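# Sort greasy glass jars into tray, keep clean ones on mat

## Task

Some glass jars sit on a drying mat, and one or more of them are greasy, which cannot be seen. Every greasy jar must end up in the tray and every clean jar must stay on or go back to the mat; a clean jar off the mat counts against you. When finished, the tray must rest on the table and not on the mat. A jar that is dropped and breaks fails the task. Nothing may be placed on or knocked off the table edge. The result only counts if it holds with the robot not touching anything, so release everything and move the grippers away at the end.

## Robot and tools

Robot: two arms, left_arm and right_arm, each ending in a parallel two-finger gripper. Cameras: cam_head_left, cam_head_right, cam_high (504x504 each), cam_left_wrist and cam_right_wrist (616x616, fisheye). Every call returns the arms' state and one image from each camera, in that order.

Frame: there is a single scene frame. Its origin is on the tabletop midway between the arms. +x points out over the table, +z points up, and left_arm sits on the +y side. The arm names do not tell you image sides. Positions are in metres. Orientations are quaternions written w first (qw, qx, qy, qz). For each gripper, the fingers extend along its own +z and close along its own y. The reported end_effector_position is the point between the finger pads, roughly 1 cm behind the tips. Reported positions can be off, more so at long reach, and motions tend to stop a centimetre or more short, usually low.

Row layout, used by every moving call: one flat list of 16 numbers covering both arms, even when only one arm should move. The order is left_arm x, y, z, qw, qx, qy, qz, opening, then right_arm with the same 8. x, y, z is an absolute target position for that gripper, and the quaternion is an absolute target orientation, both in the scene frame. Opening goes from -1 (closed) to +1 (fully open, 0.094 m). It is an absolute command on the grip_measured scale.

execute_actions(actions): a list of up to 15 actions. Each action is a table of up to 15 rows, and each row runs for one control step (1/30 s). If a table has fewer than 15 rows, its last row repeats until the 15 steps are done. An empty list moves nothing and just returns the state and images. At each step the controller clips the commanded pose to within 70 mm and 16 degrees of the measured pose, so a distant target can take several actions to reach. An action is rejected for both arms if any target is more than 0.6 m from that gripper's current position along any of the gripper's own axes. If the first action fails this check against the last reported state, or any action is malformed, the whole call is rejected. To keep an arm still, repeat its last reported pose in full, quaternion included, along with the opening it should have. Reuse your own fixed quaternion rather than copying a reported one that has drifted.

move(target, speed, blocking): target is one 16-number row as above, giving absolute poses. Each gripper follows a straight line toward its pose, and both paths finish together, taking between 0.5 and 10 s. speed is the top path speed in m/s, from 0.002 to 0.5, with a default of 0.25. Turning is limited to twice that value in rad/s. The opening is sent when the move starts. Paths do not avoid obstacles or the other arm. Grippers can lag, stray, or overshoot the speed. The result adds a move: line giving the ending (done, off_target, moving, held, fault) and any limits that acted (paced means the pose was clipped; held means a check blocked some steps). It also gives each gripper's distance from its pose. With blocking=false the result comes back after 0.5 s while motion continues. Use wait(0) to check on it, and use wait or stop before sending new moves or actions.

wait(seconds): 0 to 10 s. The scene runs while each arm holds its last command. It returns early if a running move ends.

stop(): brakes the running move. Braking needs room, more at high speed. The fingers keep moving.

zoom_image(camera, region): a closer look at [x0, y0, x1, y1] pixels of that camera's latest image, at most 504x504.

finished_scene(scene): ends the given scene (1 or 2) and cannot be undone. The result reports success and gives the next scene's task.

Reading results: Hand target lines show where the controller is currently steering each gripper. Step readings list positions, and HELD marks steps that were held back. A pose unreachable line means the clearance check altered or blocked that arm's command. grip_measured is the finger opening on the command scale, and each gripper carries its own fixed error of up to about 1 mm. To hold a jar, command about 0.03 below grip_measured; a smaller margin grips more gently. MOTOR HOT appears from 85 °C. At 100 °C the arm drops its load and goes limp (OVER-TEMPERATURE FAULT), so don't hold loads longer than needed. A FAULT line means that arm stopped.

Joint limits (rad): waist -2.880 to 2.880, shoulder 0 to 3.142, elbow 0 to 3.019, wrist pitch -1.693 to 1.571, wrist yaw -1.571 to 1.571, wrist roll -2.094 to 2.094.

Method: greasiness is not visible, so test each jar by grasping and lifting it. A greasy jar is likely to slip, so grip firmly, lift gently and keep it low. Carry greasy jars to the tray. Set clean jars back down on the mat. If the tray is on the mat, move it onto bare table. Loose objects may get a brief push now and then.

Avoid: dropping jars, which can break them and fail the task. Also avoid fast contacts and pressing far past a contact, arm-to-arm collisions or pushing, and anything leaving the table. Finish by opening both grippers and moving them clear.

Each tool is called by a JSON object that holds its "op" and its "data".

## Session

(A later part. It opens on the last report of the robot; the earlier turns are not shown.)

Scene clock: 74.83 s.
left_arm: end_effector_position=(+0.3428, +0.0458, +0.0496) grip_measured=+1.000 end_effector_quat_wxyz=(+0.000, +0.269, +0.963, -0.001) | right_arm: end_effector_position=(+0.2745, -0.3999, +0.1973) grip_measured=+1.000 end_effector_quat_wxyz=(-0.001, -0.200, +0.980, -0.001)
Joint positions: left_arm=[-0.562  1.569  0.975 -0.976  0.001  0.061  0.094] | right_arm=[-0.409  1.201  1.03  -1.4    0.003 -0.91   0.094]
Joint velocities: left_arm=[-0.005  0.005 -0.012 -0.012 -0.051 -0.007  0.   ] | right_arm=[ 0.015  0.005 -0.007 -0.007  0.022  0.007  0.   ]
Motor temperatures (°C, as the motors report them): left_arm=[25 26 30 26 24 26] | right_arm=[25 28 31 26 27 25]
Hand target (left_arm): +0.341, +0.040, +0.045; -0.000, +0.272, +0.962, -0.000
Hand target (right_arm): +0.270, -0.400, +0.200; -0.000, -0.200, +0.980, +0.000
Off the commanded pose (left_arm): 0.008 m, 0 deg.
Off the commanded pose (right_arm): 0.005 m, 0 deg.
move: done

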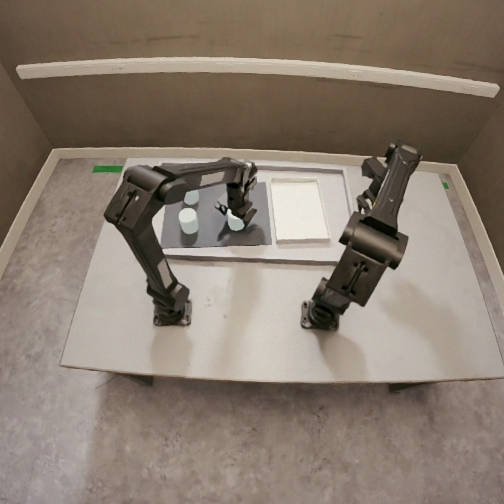

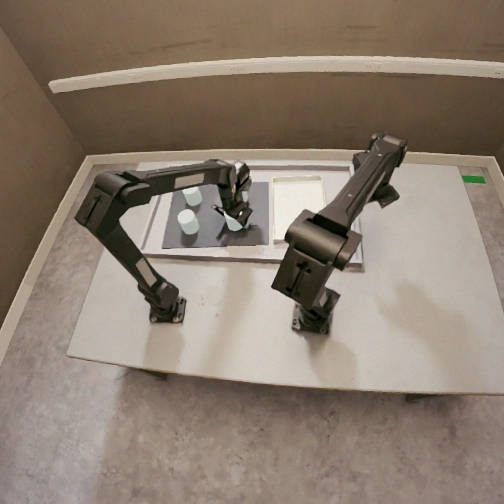

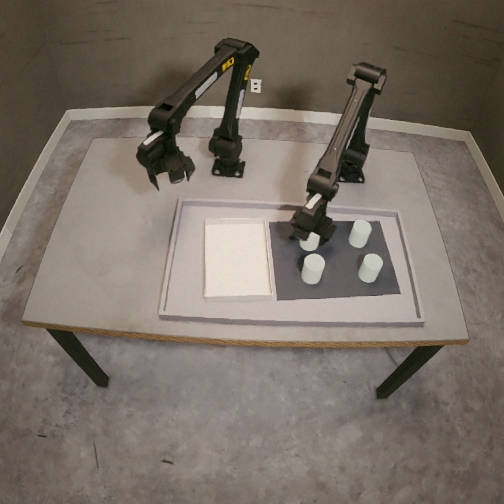

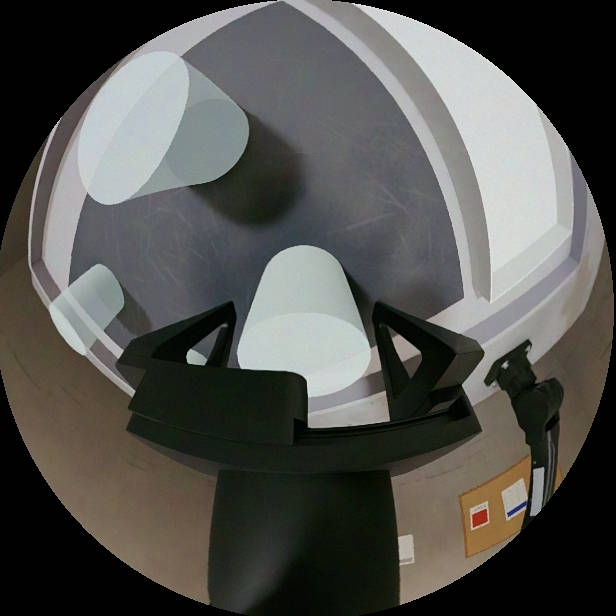

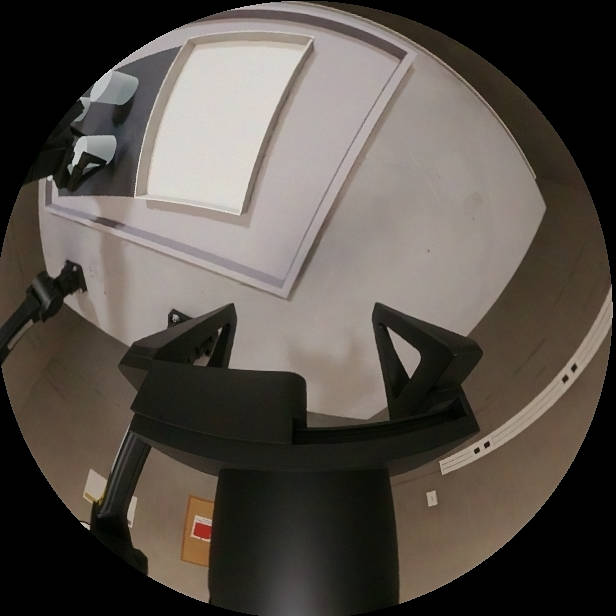

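Well centred. Close.

{"op": "execute_actions", "data": {"actions": [[[0.341,0.040,0.045,0,0.272,0.962,0,0.7,0.27,-0.40,0.2,0,-0.2,0.98,0,1.0],[0.341,0.040,0.045,0,0.272,0.962,0,0.6,0.27,-0.40,0.2,0,-0.2,0.98,0,1.0],[0.341,0.040,0.045,0,0.272,0.962,0,0.55,0.27,-0.40,0.2,0,-0.2,0.98,0,1.0],[0.341,0.040,0.045,0,0.272,0.962,0,0.5,0.27,-0.40,0.2,0,-0.2,0.98,0,1.0],[0.341,0.040,0.045,0,0.272,0.962,0,0.46,0.27,-0.40,0.2,0,-0.2,0.98,0,1.0],[0.341,0.040,0.045,0,0.272,0.962,0,0.43,0.27,-0.40,0.2,0,-0.2,0.98,0,1.0],[0.341,0.040,0.045,0,0.272,0.962,0,0.42,0.27,-0.40,0.2,0,-0.2,0.98,0,1.0],[0.341,0.040,0.045,0,0.272,0.962,0,0.42,0.27,-0.40,0.2,0,-0.2,0.98,0,1.0],[0.341,0.040,0.045,0,0.272,0.962,0,0.42,0.27,-0.40,0.2,0,-0.2,0.98,0,1.0],[0.341,0.040,0.045,0,0.272,0.962,0,0.42,0.27,-0.40,0.2,0,-0.2,0.98,0,1.0],[0.341,0.040,0.045,0,0.272,0.962,0,0.41,0.27,-0.40,0.2,0,-0.2,0.98,0,1.0],[0.341,0.040,0.045,0,0.272,0.962,0,0.40,0.27,-0.40,0.2,0,-0.2,0.98,0,1.0],[0.341,0.040,0.045,0,0.272,0.962,0,0.39,0.27,-0.40,0.2,0,-0.2,0.98,0,1.0],[0.341,0.040,0.045,0,0.272,0.962,0,0.38,0.27,-0.40,0.2,0,-0.2,0.98,0,1.0],[0.341,0.040,0.045,0,0.272,0.962,0,0.37,0.27,-0.40,0.2,0,-0.2,0.98,0,1.0]],[[0.341,0.040,0.045,0,0.272,0.962,0,0.36,0.27,-0.40,0.2,0,-0.2,0.98,0,1.0],[0.341,0.040,0.045,0,0.272,0.962,0,0.35,0.27,-0.40,0.2,0,-0.2,0.98,0,1.0],[0.341,0.040,0.045,0,0.272,0.962,0,0.34,0.27,-0.40,0.2,0,-0.2,0.98,0,1.0],[0.341,0.040,0.045,0,0.272,0.962,0,0.33,0.27,-0.40,0.2,0,-0.2,0.98,0,1.0],[0.341,0.040,0.045,0,0.272,0.962,0,0.32,0.27,-0.40,0.2,0,-0.2,0.98,0,1.0],[0.341,0.040,0.045,0,0.272,0.962,0,0.31,0.27,-0.40,0.2,0,-0.2,0.98,0,1.0],[0.341,0.040,0.045,0,0.272,0.962,0,0.30,0.27,-0.40,0.2,0,-0.2,0.98,0,1.0],[0.341,0.040,0.045,0,0.272,0.962,0,0.29,0.27,-0.40,0.2,0,-0.2,0.98,0,1.0],[0.341,0.040,0.045,0,0.272,0.962,0,0.28,0.27,-0.40,0.2,0,-0.2,0.98,0,1.0]]]}}

{"op": "move", "data": {"target": [0.341,0.040,0.14,0,0.272,0.962,0,0.28,0.27,-0.40,0.2,0,-0.2,0.98,0,1.0], "speed": 0.1}}

Scene clock: 76.17 s.
left_arm: end_effector_position=(+0.3428, +0.0458, +0.0496) grip_measured=+0.312 end_effector_quat_wxyz=(+0.000, +0.269, +0.963, -0.001) | right_arm: end_effector_position=(+0.2745, -0.3999, +0.1973) grip_measured=+1.000 end_effector_quat_wxyz=(-0.001, -0.200, +0.980, -0.001)
Joint positions: left_arm=[-0.562  1.569  0.975 -0.976  0.001  0.061  0.062] | right_arm=[-0.409  1.201  1.03  -1.4    0.003 -0.91   0.094]
Joint velocities: left_arm=[-0.015 -0.005 -0.007 -0.002 -0.007 -0.007  0.001] | right_arm=[-0.024 -0.015  0.007  0.002 -0.022 -0.037  0.   ]
Motor temperatures (°C, as the motors report them): left_arm=[25 26 30 26 24 26] | right_arm=[25 28 31 26 27 25]
Hand target (left_arm): +0.341, +0.040, +0.045; -0.000, +0.272, +0.962, -0.000
Hand target (right_arm): +0.270, -0.400, +0.200; -0.000, -0.200, +0.980, +0.000
Off the commanded pose (left_arm): 0.008 m, 0 deg.
Off the commanded pose (right_arm): 0.005 m, 0 deg.
Step readings (end_effector_position; steps 1 to 15: 1st action; 16 to 30: 2nd action):
0: left_arm (+0.3428, +0.0458, +0.0496) | right_arm (+0.2745, -0.3999, +0.1973)
1: left_arm (+0.3428, +0.0458, +0.0496) | right_arm (+0.2745, -0.3999, +0.1973)
2: left_arm (+0.3428, +0.0458, +0.0496) | right_arm (+0.2745, -0.3999, +0.1973)
4: left_arm (+0.3428, +0.0458, +0.0496) | right_arm (+0.2745, -0.3999, +0.1973)
8: left_arm (+0.3428, +0.0458, +0.0496) | right_arm (+0.2745, -0.3999, +0.1973)
15: left_arm (+0.3428, +0.0458, +0.0496) | right_arm (+0.2745, -0.3999, +0.1973)
16: left_arm (+0.3428, +0.0458, +0.0496) | right_arm (+0.2745, -0.3999, +0.1973)
17: left_arm (+0.3428, +0.0458, +0.0496) | right_arm (+0.2745, -0.3999, +0.1973)
19: left_arm (+0.3428, +0.0458, +0.0496) | right_arm (+0.2745, -0.3999, +0.1973)
23: left_arm (+0.3428, +0.0458, +0.0496) | right_arm (+0.2745, -0.3999, +0.1973)
30: end_effector_position above

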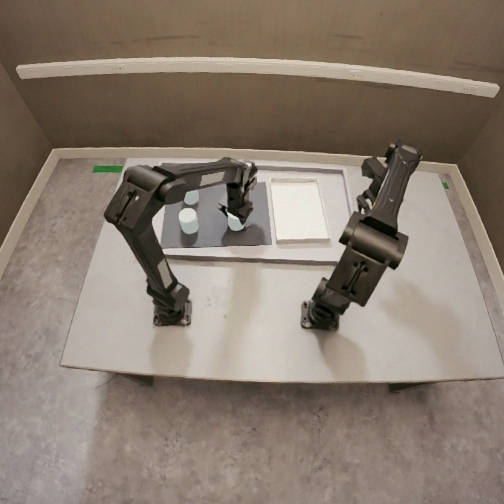

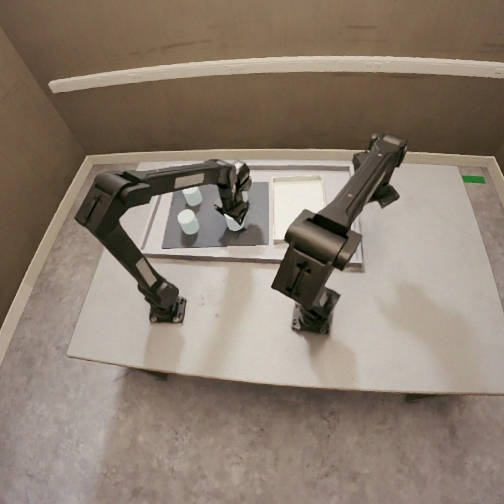

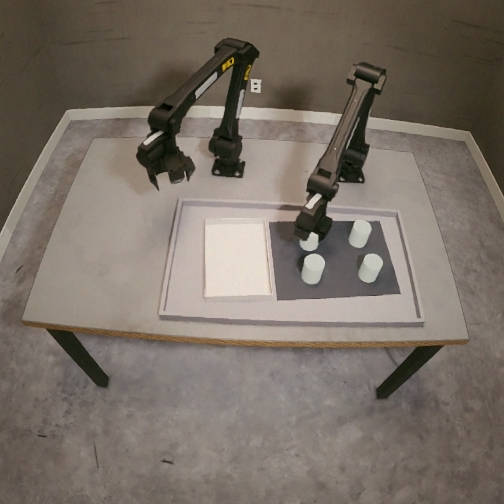

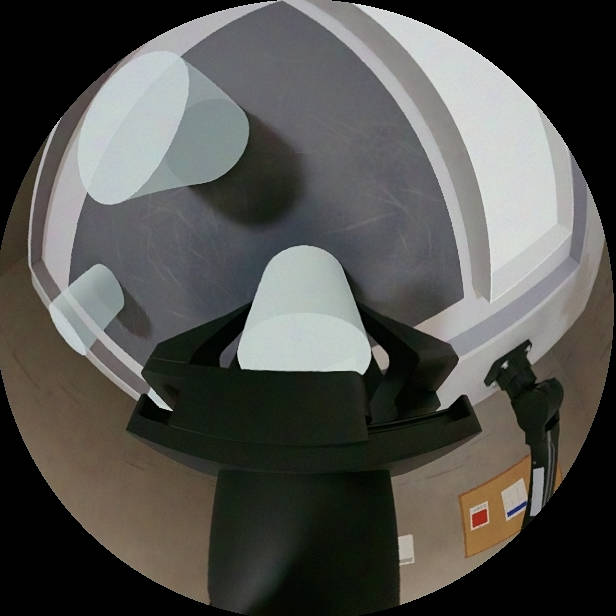

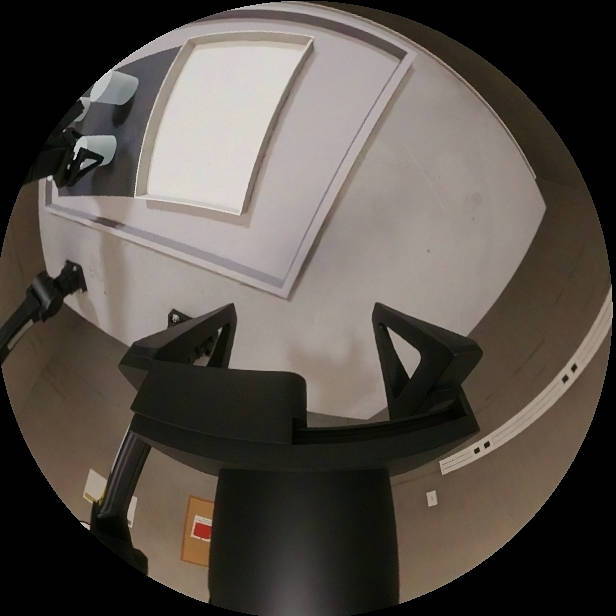

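Scene clock: 77.43 s.
left_arm: end_effector_position=(+0.3260, +0.0546, +0.1147) grip_measured=+0.312 end_effector_quat_wxyz=(-0.030, +0.268, +0.963, +0.006) | right_arm: end_effector_position=(+0.2745, -0.3999, +0.1973) grip_measured=+1.000 end_effector_quat_wxyz=(-0.001, -0.200, +0.980, -0.001)
Joint positions: left_arm=[-0.562  1.473  1.058 -1.218  0.001  0.061  0.062] | right_arm=[-0.409  1.201  1.03  -1.4    0.003 -0.91   0.094]
Joint velocities: left_arm=[ 0.005  0.005  0.012 -0.002  0.007  0.037 -0.   ] | right_arm=[-0.015 -0.005  0.022 -0.012 -0.007  0.007  0.   ]
Motor temperatures (°C, as the motors report them): left_arm=[25 26 30 26 24 26] | right_arm=[25 28 31 26 27 25]
Hand target (left_arm): +0.338, +0.042, +0.140; -0.000, +0.272, +0.962, -0.000
Hand target (right_arm): +0.270, -0.400, +0.200; -0.000, -0.200, +0.980, +0.000
Off the commanded pose (left_arm): 0.033 m, 4 deg.
Off the commanded pose (right_arm): 0.005 m, 0 deg.
move: off_target (left_arm)

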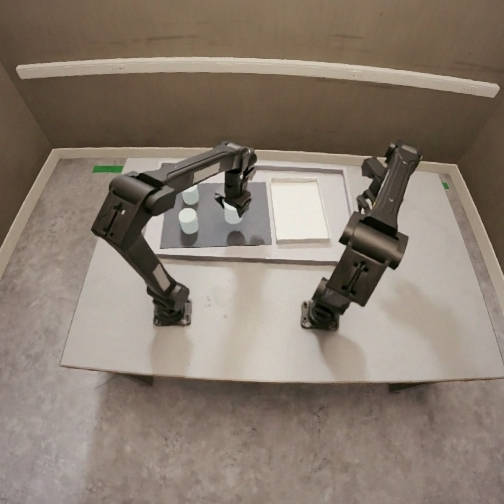

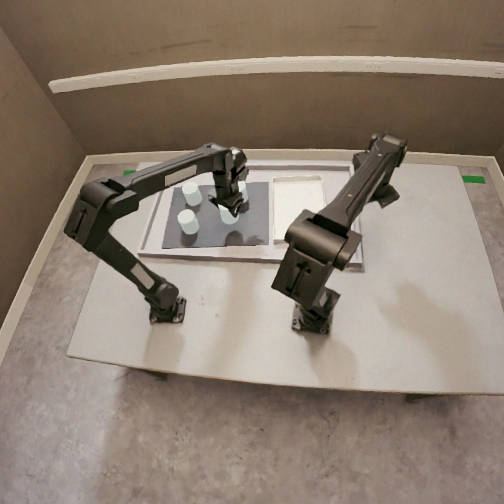

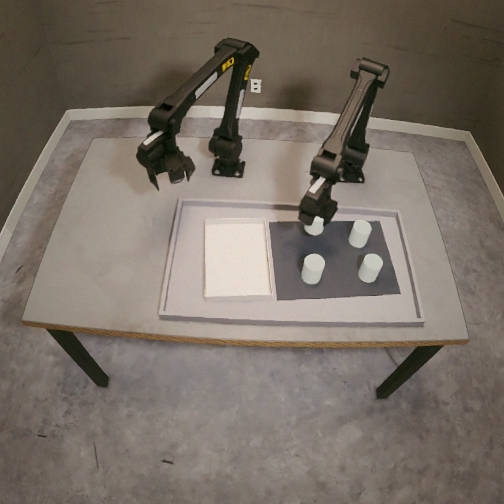

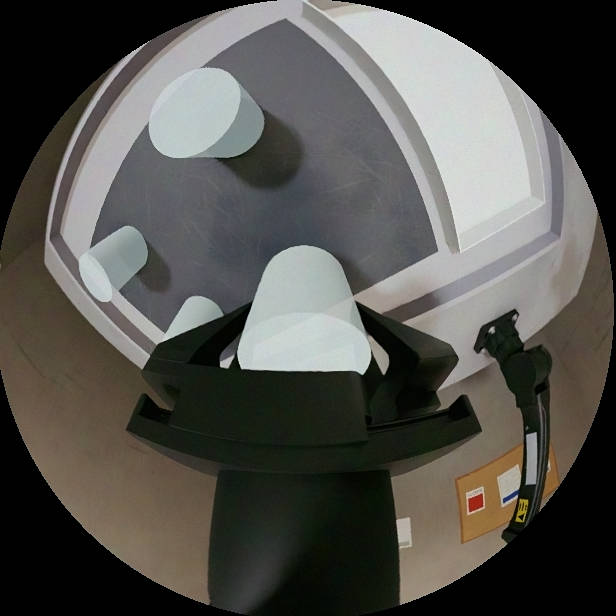

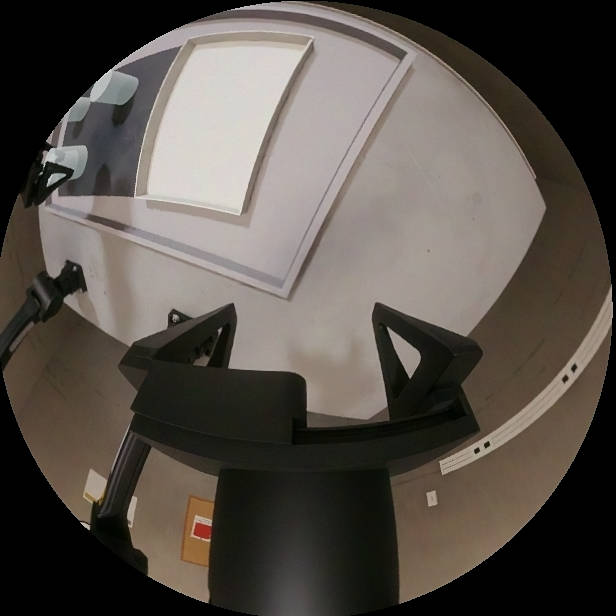

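{"op": "move", "data": {"target": [0.35,-0.135,0.135,0,0,1,0,0.28,0.27,-0.40,0.2,0,-0.2,0.98,0,1.0], "speed": 0.15}}

Scene clock: 79.90 s.
left_arm: end_effector_position=(+0.3385, -0.1186, +0.1214) grip_measured=+0.312 end_effector_quat_wxyz=(-0.015, +0.000, +1.000, +0.011) | right_arm: end_effector_position=(+0.2745, -0.3999, +0.1973) grip_measured=+1.000 end_effector_quat_wxyz=(-0.001, -0.200, +0.980, -0.001)
Joint positions: left_arm=[-0.859  1.73   1.393 -1.269  0.006 -0.78   0.062] | right_arm=[-0.409  1.201  1.03  -1.4    0.003 -0.91   0.094]
Joint velocities: left_arm=[-0.005 -0.015 -0.017  0.007  0.037  0.007 -0.   ] | right_arm=[-0.015 -0.015  0.012 -0.022 -0.095 -0.139  0.   ]
Motor temperatures (°C, as the motors report them): left_arm=[25 26 31 26 24 26] | right_arm=[25 28 31 26 27 25]
Hand target (left_arm): +0.348, -0.134, +0.137; -0.000, +0.000, +1.000, -0.001
Hand target (right_arm): +0.270, -0.400, +0.200; -0.000, -0.200, +0.980, +0.000
Off the commanded pose (left_arm): 0.024 m, 2 deg.
Off the commanded pose (right_arm): 0.005 m, 0 deg.
move: off_target (left_arm)

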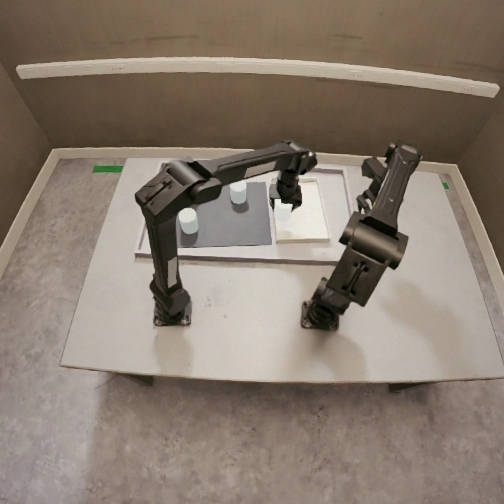

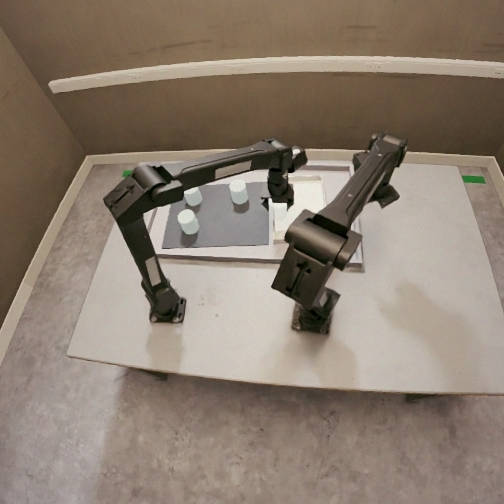

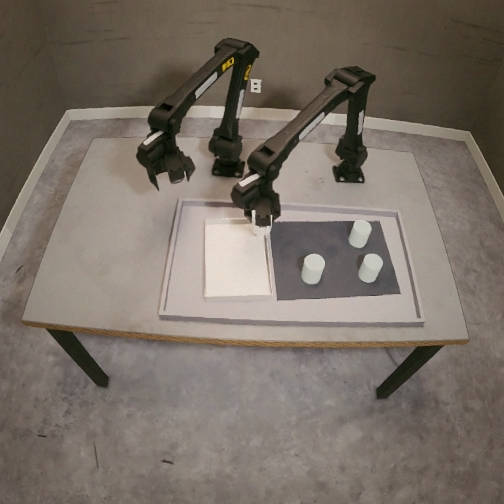

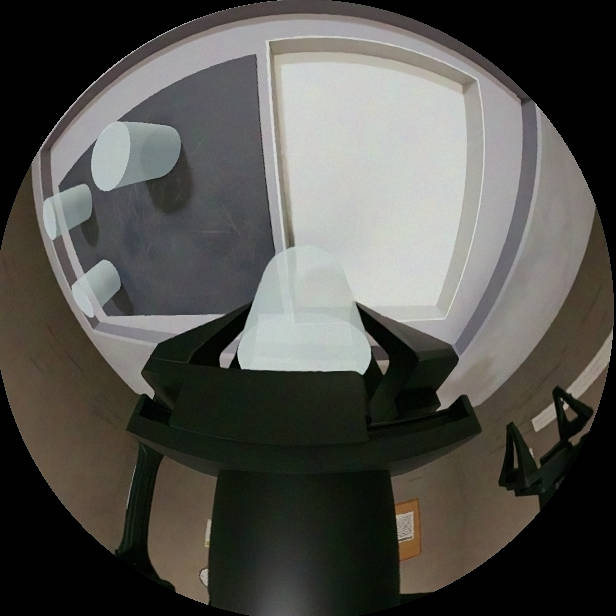

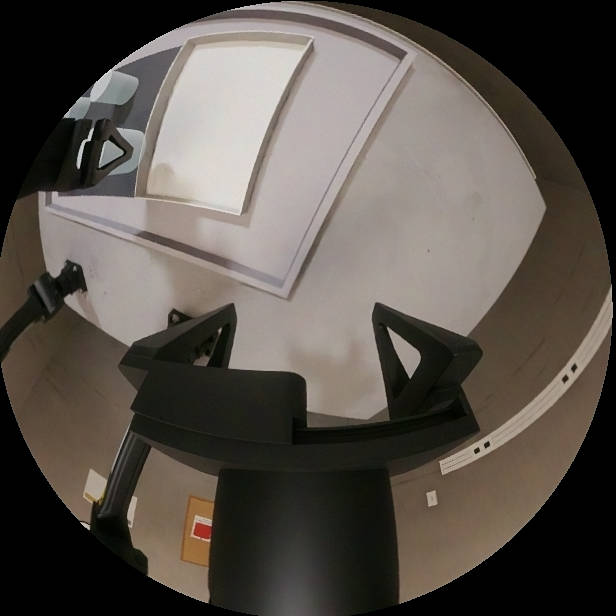

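{"op": "move", "data": {"target": [0.335,-0.18,0.11,0,0,1,0,0.28,0.27,-0.40,0.2,0,-0.2,0.98,0,1.0], "speed": 0.1}}

Scene clock: 81.20 s.
left_arm: end_effector_position=(+0.3227, -0.1596, +0.0953) grip_measured=+0.312 end_effector_quat_wxyz=(-0.019, +0.000, +1.000, +0.020) | right_arm: end_effector_position=(+0.2745, -0.3999, +0.1973) grip_measured=+1.000 end_effector_quat_wxyz=(-0.001, -0.200, +0.980, -0.001)
Joint positions: left_arm=[-0.937  1.813  1.435 -1.248  0.004 -0.858  0.062] | right_arm=[-0.409  1.201  1.03  -1.4    0.003 -0.91   0.094]
Joint velocities: left_arm=[ 0.015  0.005 -0.007 -0.007 -0.037 -0.066 -0.001] | right_arm=[-0.015  0.005  0.017  0.002 -0.022  0.007  0.   ]
Motor temperatures (°C, as the motors report them): left_arm=[25 26 31 26 24 26] | right_arm=[25 28 31 26 27 25]
Hand target (left_arm): +0.334, -0.179, +0.111; -0.000, -0.000, +1.000, -0.000
Hand target (right_arm): +0.270, -0.400, +0.200; -0.000, -0.200, +0.980, +0.000
Off the commanded pose (left_arm): 0.028 m, 3 deg.
Off the commanded pose (right_arm): 0.005 m, 0 deg.
move: off_target (left_arm)

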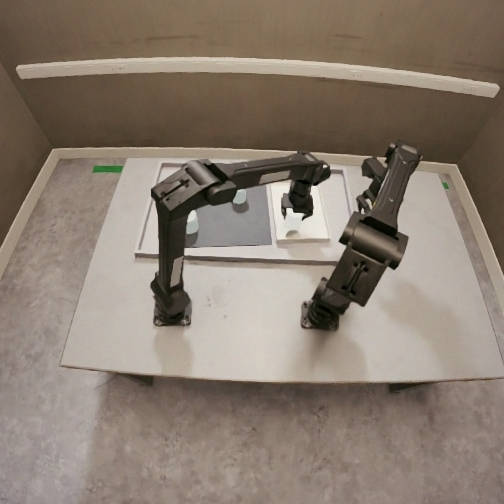

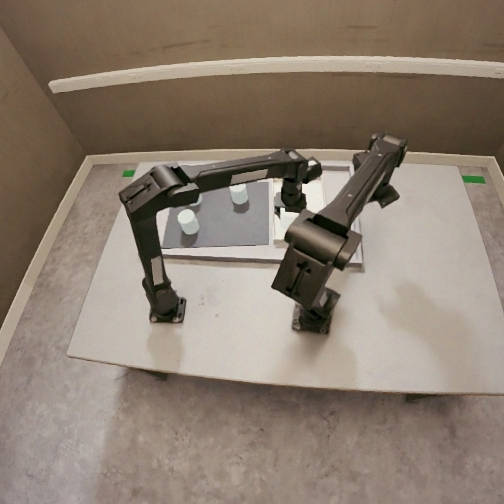

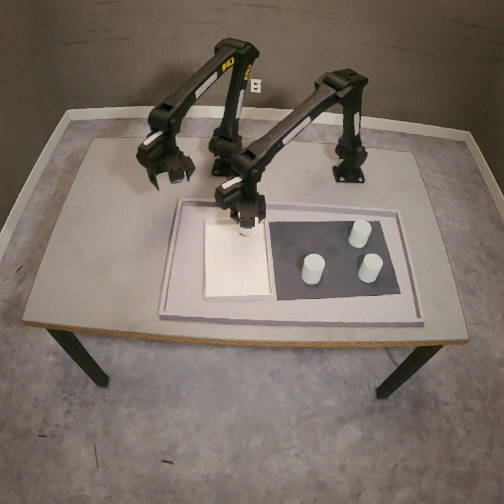

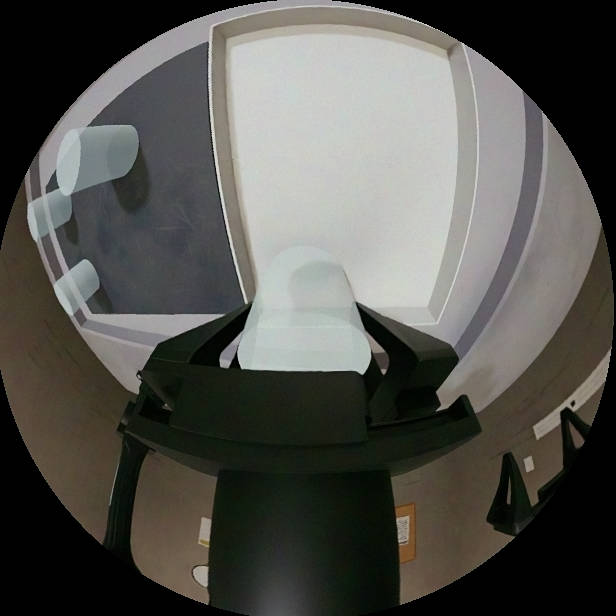

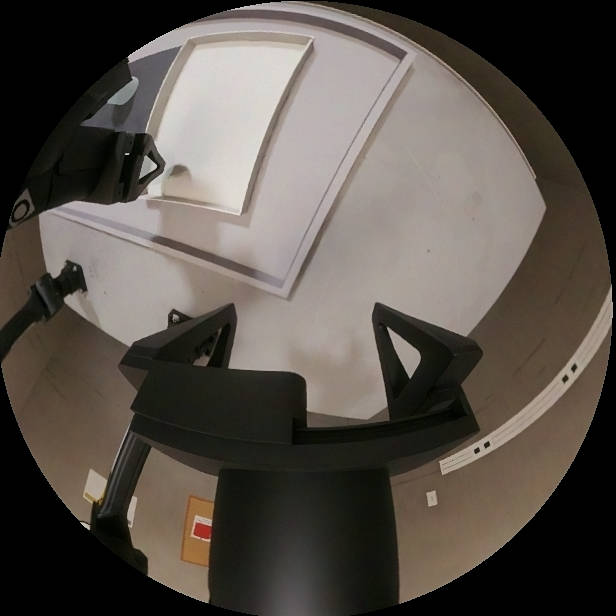

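{"op": "move", "data": {"target": [0.352,-0.18,0.078,0,0,1,0,0.28,0.27,-0.40,0.2,0,-0.2,0.98,0,1.0], "speed": 0.05}}

Scene clock: 82.43 s.
left_arm: end_effector_position=(+0.3306, -0.1683, +0.0656) grip_measured=+0.312 end_effector_quat_wxyz=(-0.018, +0.003, +1.000, +0.019) | right_arm: end_effector_position=(+0.2745, -0.3999, +0.1973) grip_measured=+1.000 end_effector_quat_wxyz=(-0.001, -0.200, +0.980, -0.001)
Joint positions: left_arm=[-0.937  1.87   1.435 -1.188  0.002 -0.853  0.062] | right_arm=[-0.409  1.201  1.03  -1.4    0.003 -0.91   0.094]
Joint velocities: left_arm=[-0.015  0.005  0.007  0.002  0.022  0.022 -0.   ] | right_arm=[-0.015 -0.015  0.007 -0.007  0.022 -0.11   0.   ]
Motor temperatures (°C, as the motors report them): left_arm=[25 26 31 26 24 26] | right_arm=[25 28 31 26 27 25]
Hand target (left_arm): +0.351, -0.179, +0.079; +0.001, -0.000, +1.000, +0.001
Hand target (right_arm): +0.270, -0.400, +0.200; -0.000, -0.200, +0.980, +0.000
Off the commanded pose (left_arm): 0.027 m, 3 deg.
Off the commanded pose (right_arm): 0.005 m, 0 deg.
move: off_target (left_arm)

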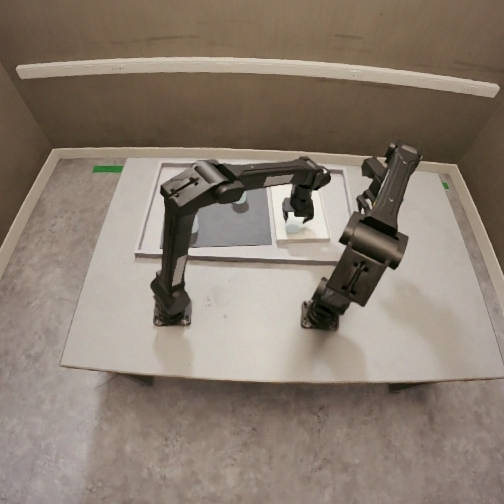

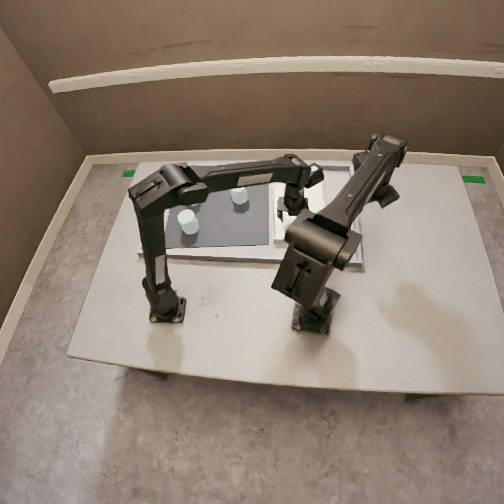

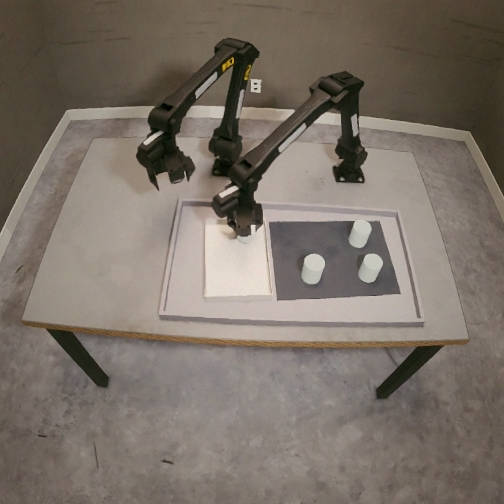

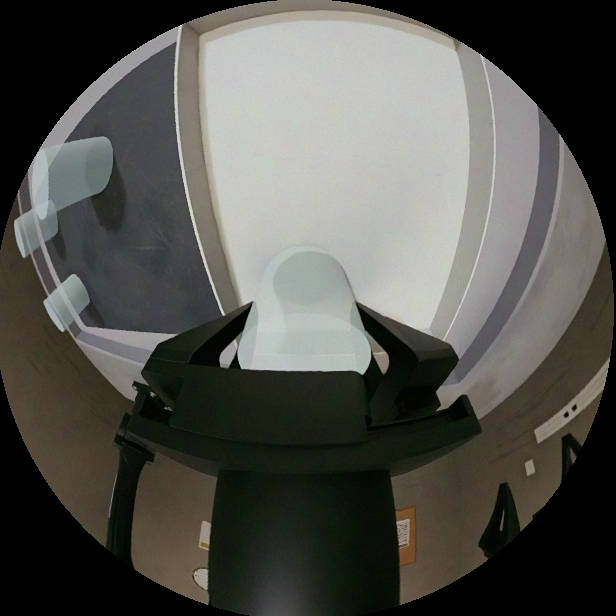

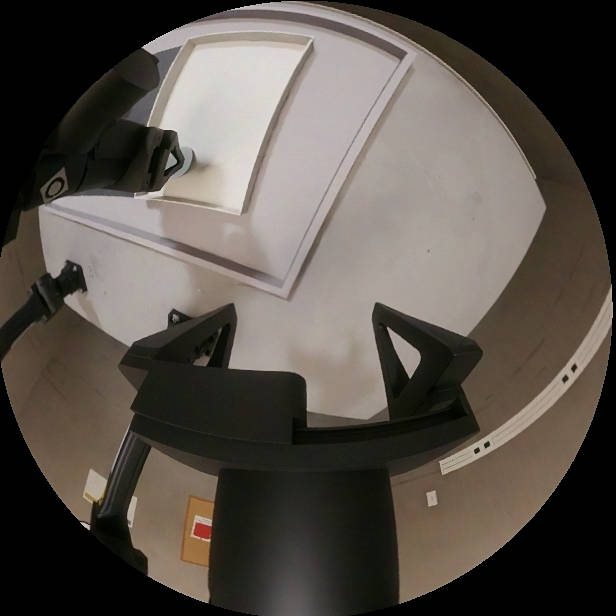

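{"op": "move", "data": {"target": [0.346,-0.157,0.064,0,0,1,0,0.28,0.27,-0.40,0.2,0,-0.2,0.98,0,1.0], "speed": 0.03}}

Scene clock: 83.73 s.
left_arm: end_effector_position=(+0.3377, -0.1610, +0.0532) grip_measured=+0.312 end_effector_quat_wxyz=(-0.011, +0.004, +1.000, +0.011) | right_arm: end_effector_position=(+0.2745, -0.3999, +0.1973) grip_measured=+1.000 end_effector_quat_wxyz=(-0.001, -0.200, +0.980, -0.001)
Joint positions: left_arm=[-0.918  1.87   1.398 -1.13   0.002 -0.833  0.062] | right_arm=[-0.409  1.201  1.03  -1.4    0.003 -0.91   0.094]
Joint velocities: left_arm=[-0.005 -0.005  0.022 -0.012  0.007  0.022  0.   ] | right_arm=[-0.005  0.005 -0.032  0.002 -0.051 -0.007  0.   ]
Motor temperatures (°C, as the motors report them): left_arm=[25 26 31 26 24 26] | right_arm=[25 28 31 26 27 25]
Hand target (left_arm): +0.346, -0.157, +0.064; +0.001, +0.000, +1.000, +0.001
Hand target (right_arm): +0.270, -0.400, +0.200; -0.000, -0.200, +0.980, +0.000
Off the commanded pose (left_arm): 0.014 m, 2 deg.
Off the commanded pose (right_arm): 0.005 m, 0 deg.
move: off_target (left_arm)

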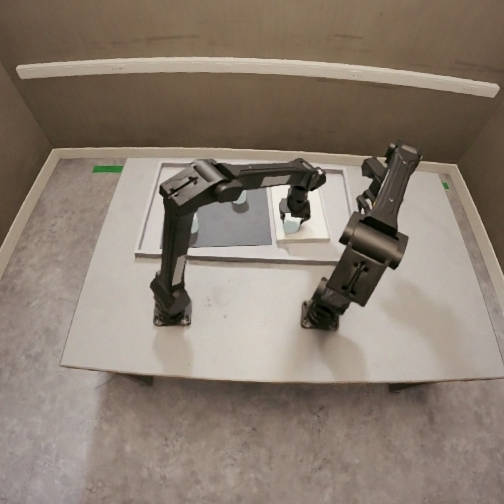

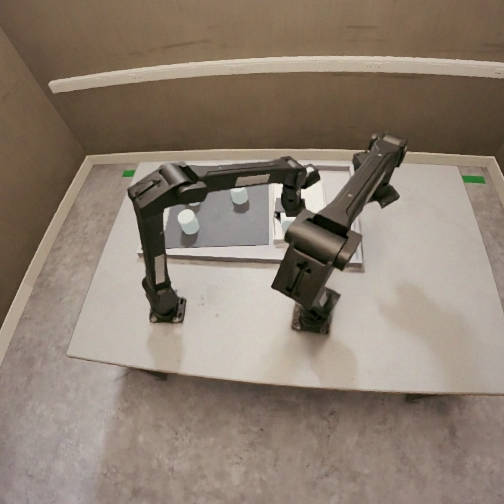

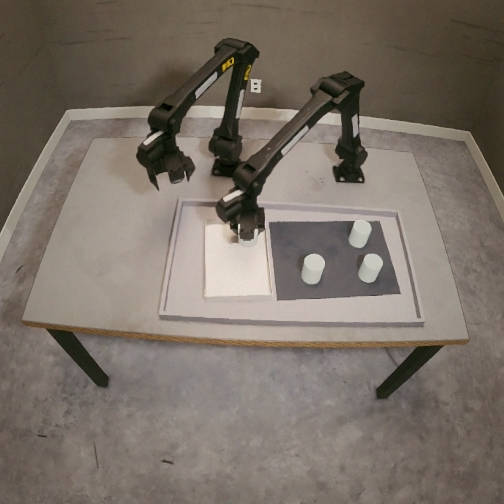

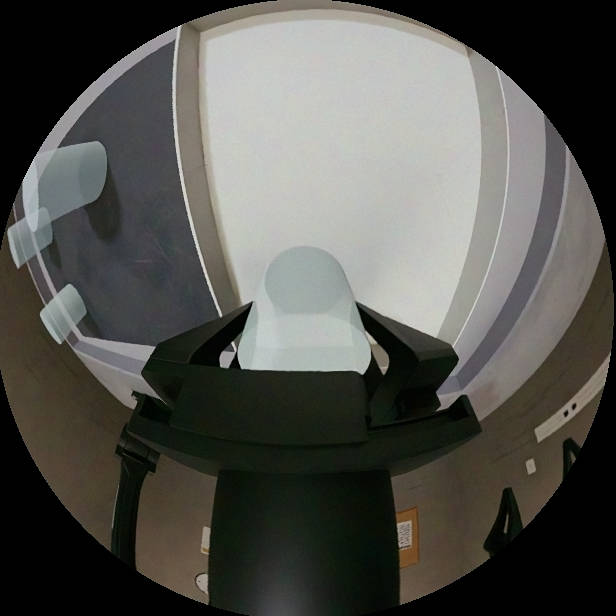

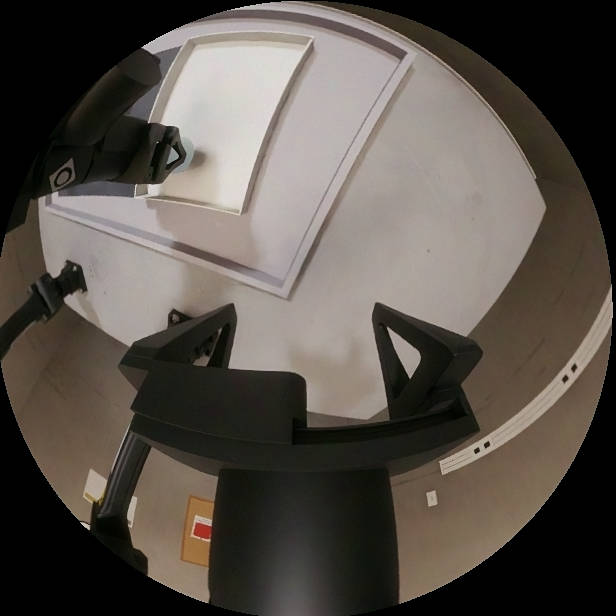

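{"op": "execute_actions", "data": {"actions": [[[0.346,-0.157,0.064,0,0,1,0,0.30,0.27,-0.40,0.2,0,-0.2,0.98,0,1.0],[0.346,-0.157,0.064,0,0,1,0,0.31,0.27,-0.40,0.2,0,-0.2,0.98,0,1.0],[0.346,-0.157,0.064,0,0,1,0,0.32,0.27,-0.40,0.2,0,-0.2,0.98,0,1.0],[0.346,-0.157,0.064,0,0,1,0,0.33,0.27,-0.40,0.2,0,-0.2,0.98,0,1.0],[0.346,-0.157,0.064,0,0,1,0,0.34,0.27,-0.40,0.2,0,-0.2,0.98,0,1.0],[0.346,-0.157,0.064,0,0,1,0,0.35,0.27,-0.40,0.2,0,-0.2,0.98,0,1.0],[0.346,-0.157,0.064,0,0,1,0,0.37,0.27,-0.40,0.2,0,-0.2,0.98,0,1.0],[0.346,-0.157,0.064,0,0,1,0,0.40,0.27,-0.40,0.2,0,-0.2,0.98,0,1.0],[0.346,-0.157,0.064,0,0,1,0,0.5,0.27,-0.40,0.2,0,-0.2,0.98,0,1.0],[0.346,-0.157,0.064,0,0,1,0,0.6,0.27,-0.40,0.2,0,-0.2,0.98,0,1.0],[0.346,-0.157,0.064,0,0,1,0,0.7,0.27,-0.40,0.2,0,-0.2,0.98,0,1.0],[0.346,-0.157,0.064,0,0,1,0,0.8,0.27,-0.40,0.2,0,-0.2,0.98,0,1.0]]]}}

{"op": "move", "data": {"target": [0.346,-0.157,0.15,0,0,1,0,0.8,0.27,-0.40,0.2,0,-0.2,0.98,0,1.0], "speed": 0.12}}

Scene clock: 84.50 s.
left_arm: end_effector_position=(+0.3366, -0.1598, +0.0518) grip_measured=+0.797 end_effector_quat_wxyz=(-0.012, +0.004, +1.000, +0.012) | right_arm: end_effector_position=(+0.2745, -0.3999, +0.1973) grip_measured=+1.000 end_effector_quat_wxyz=(-0.001, -0.200, +0.980, -0.001)
Joint positions: left_arm=[-0.918  1.87   1.394 -1.13   0.002 -0.832  0.084] | right_arm=[-0.409  1.201  1.03  -1.4    0.003 -0.91   0.094]
Joint velocities: left_arm=[-0.015 -0.005  0.002 -0.002 -0.007 -0.022  0.001] | right_arm=[-0.024 -0.005  0.017 -0.002  0.051 -0.007  0.   ]
Motor temperatures (°C, as the motors report them): left_arm=[25 27 31 26 24 26] | right_arm=[25 28 31 26 27 25]
Hand target (left_arm): +0.346, -0.157, +0.064; +0.000, -0.000, +1.000, +0.000
Hand target (right_arm): +0.270, -0.400, +0.200; -0.000, -0.200, +0.980, +0.000
Off the commanded pose (left_arm): 0.016 m, 2 deg.
Off the commanded pose (right_arm): 0.005 m, 0 deg.
Step readings (end_effector_position):
0: left_arm (+0.3377, -0.1610, +0.0532) | right_arm (+0.2745, -0.3999, +0.1973)
1: left_arm (+0.3377, -0.1610, +0.0532) | right_arm (+0.2745, -0.3999, +0.1973)
2: left_arm (+0.3377, -0.1610, +0.0532) | right_arm (+0.2745, -0.3999, +0.1973)
4: left_arm (+0.3377, -0.1610, +0.0532) | right_arm (+0.2745, -0.3999, +0.1973)
8: left_arm (+0.3374, -0.1606, +0.0527) | right_arm (+0.2745, -0.3999, +0.1973)
15: end_effector_position above

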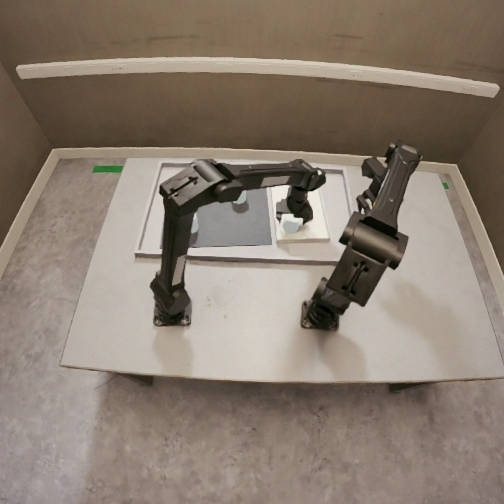

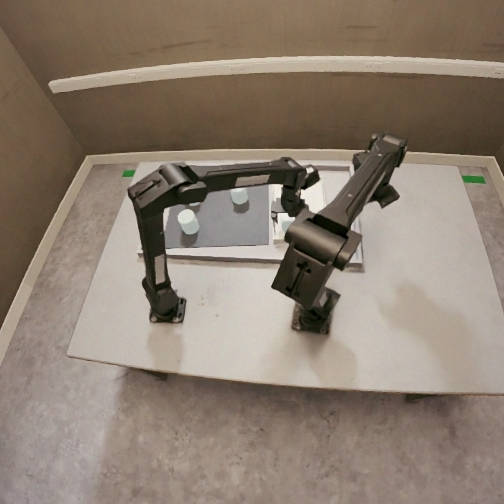

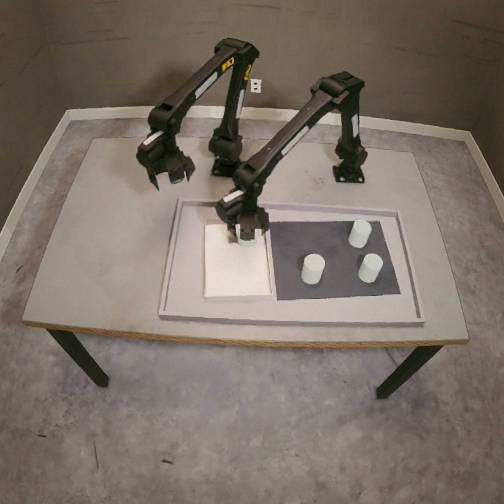

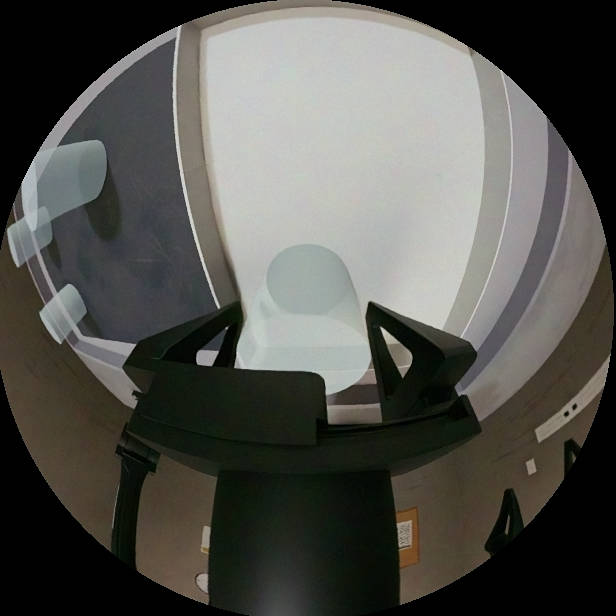

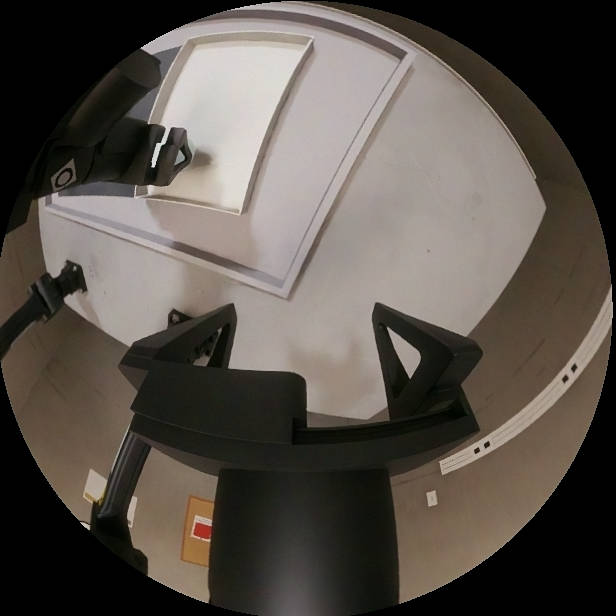

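Scene clock: 85.73 s.
left_arm: end_effector_position=(+0.3286, -0.1509, +0.1253) grip_measured=+0.798 end_effector_quat_wxyz=(-0.018, +0.004, +1.000, +0.019) | right_arm: end_effector_position=(+0.2745, -0.3999, +0.1973) grip_measured=+1.000 end_effector_quat_wxyz=(-0.001, -0.200, +0.980, -0.001)
Joint positions: left_arm=[-0.918  1.779  1.47  -1.314  0.002 -0.832  0.084] | right_arm=[-0.409  1.201  1.03  -1.4    0.003 -0.91   0.094]
Joint velocities: left_arm=[-0.005  0.005 -0.007  0.002 -0.007  0.007 -0.   ] | right_arm=[ 0.015 -0.015  0.007  0.007  0.022 -0.007  0.   ]
Motor temperatures (°C, as the motors report them): left_arm=[25 27 31 26 24 26] | right_arm=[25 28 31 26 27 25]
Hand target (left_arm): +0.344, -0.155, +0.150; +0.001, -0.000, +1.000, +0.000
Hand target (right_arm): +0.270, -0.400, +0.200; -0.000, -0.200, +0.980, +0.000
Off the commanded pose (left_arm): 0.031 m, 3 deg.
Off the commanded pose (right_arm): 0.005 m, 0 deg.
move: off_target (left_arm)

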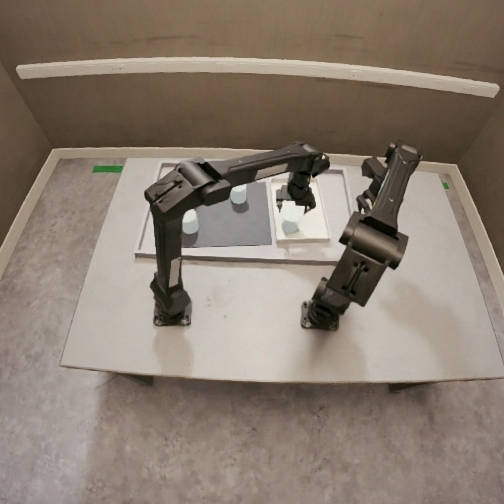

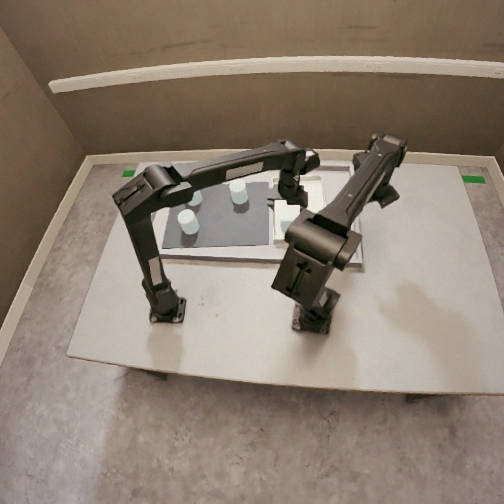

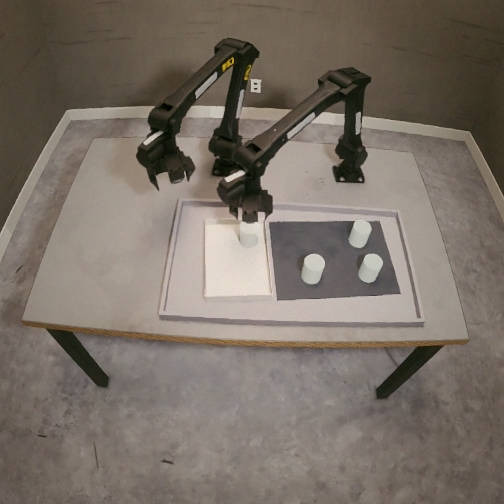

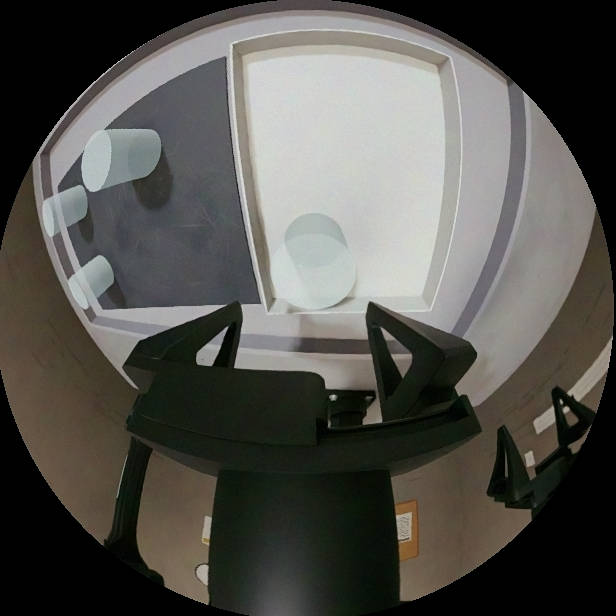

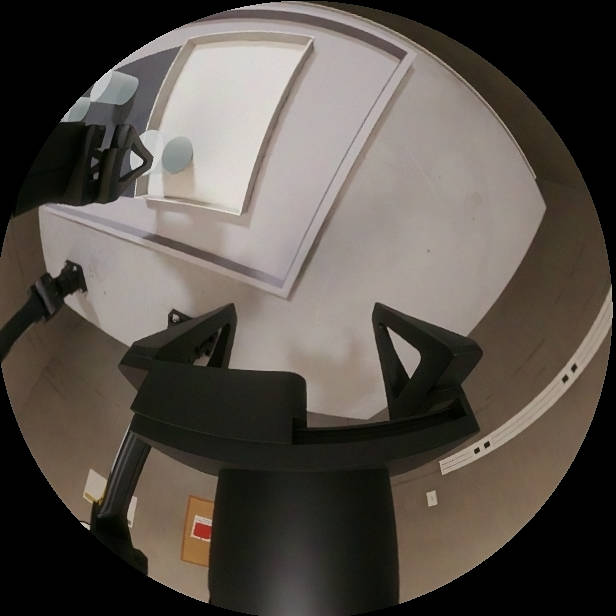

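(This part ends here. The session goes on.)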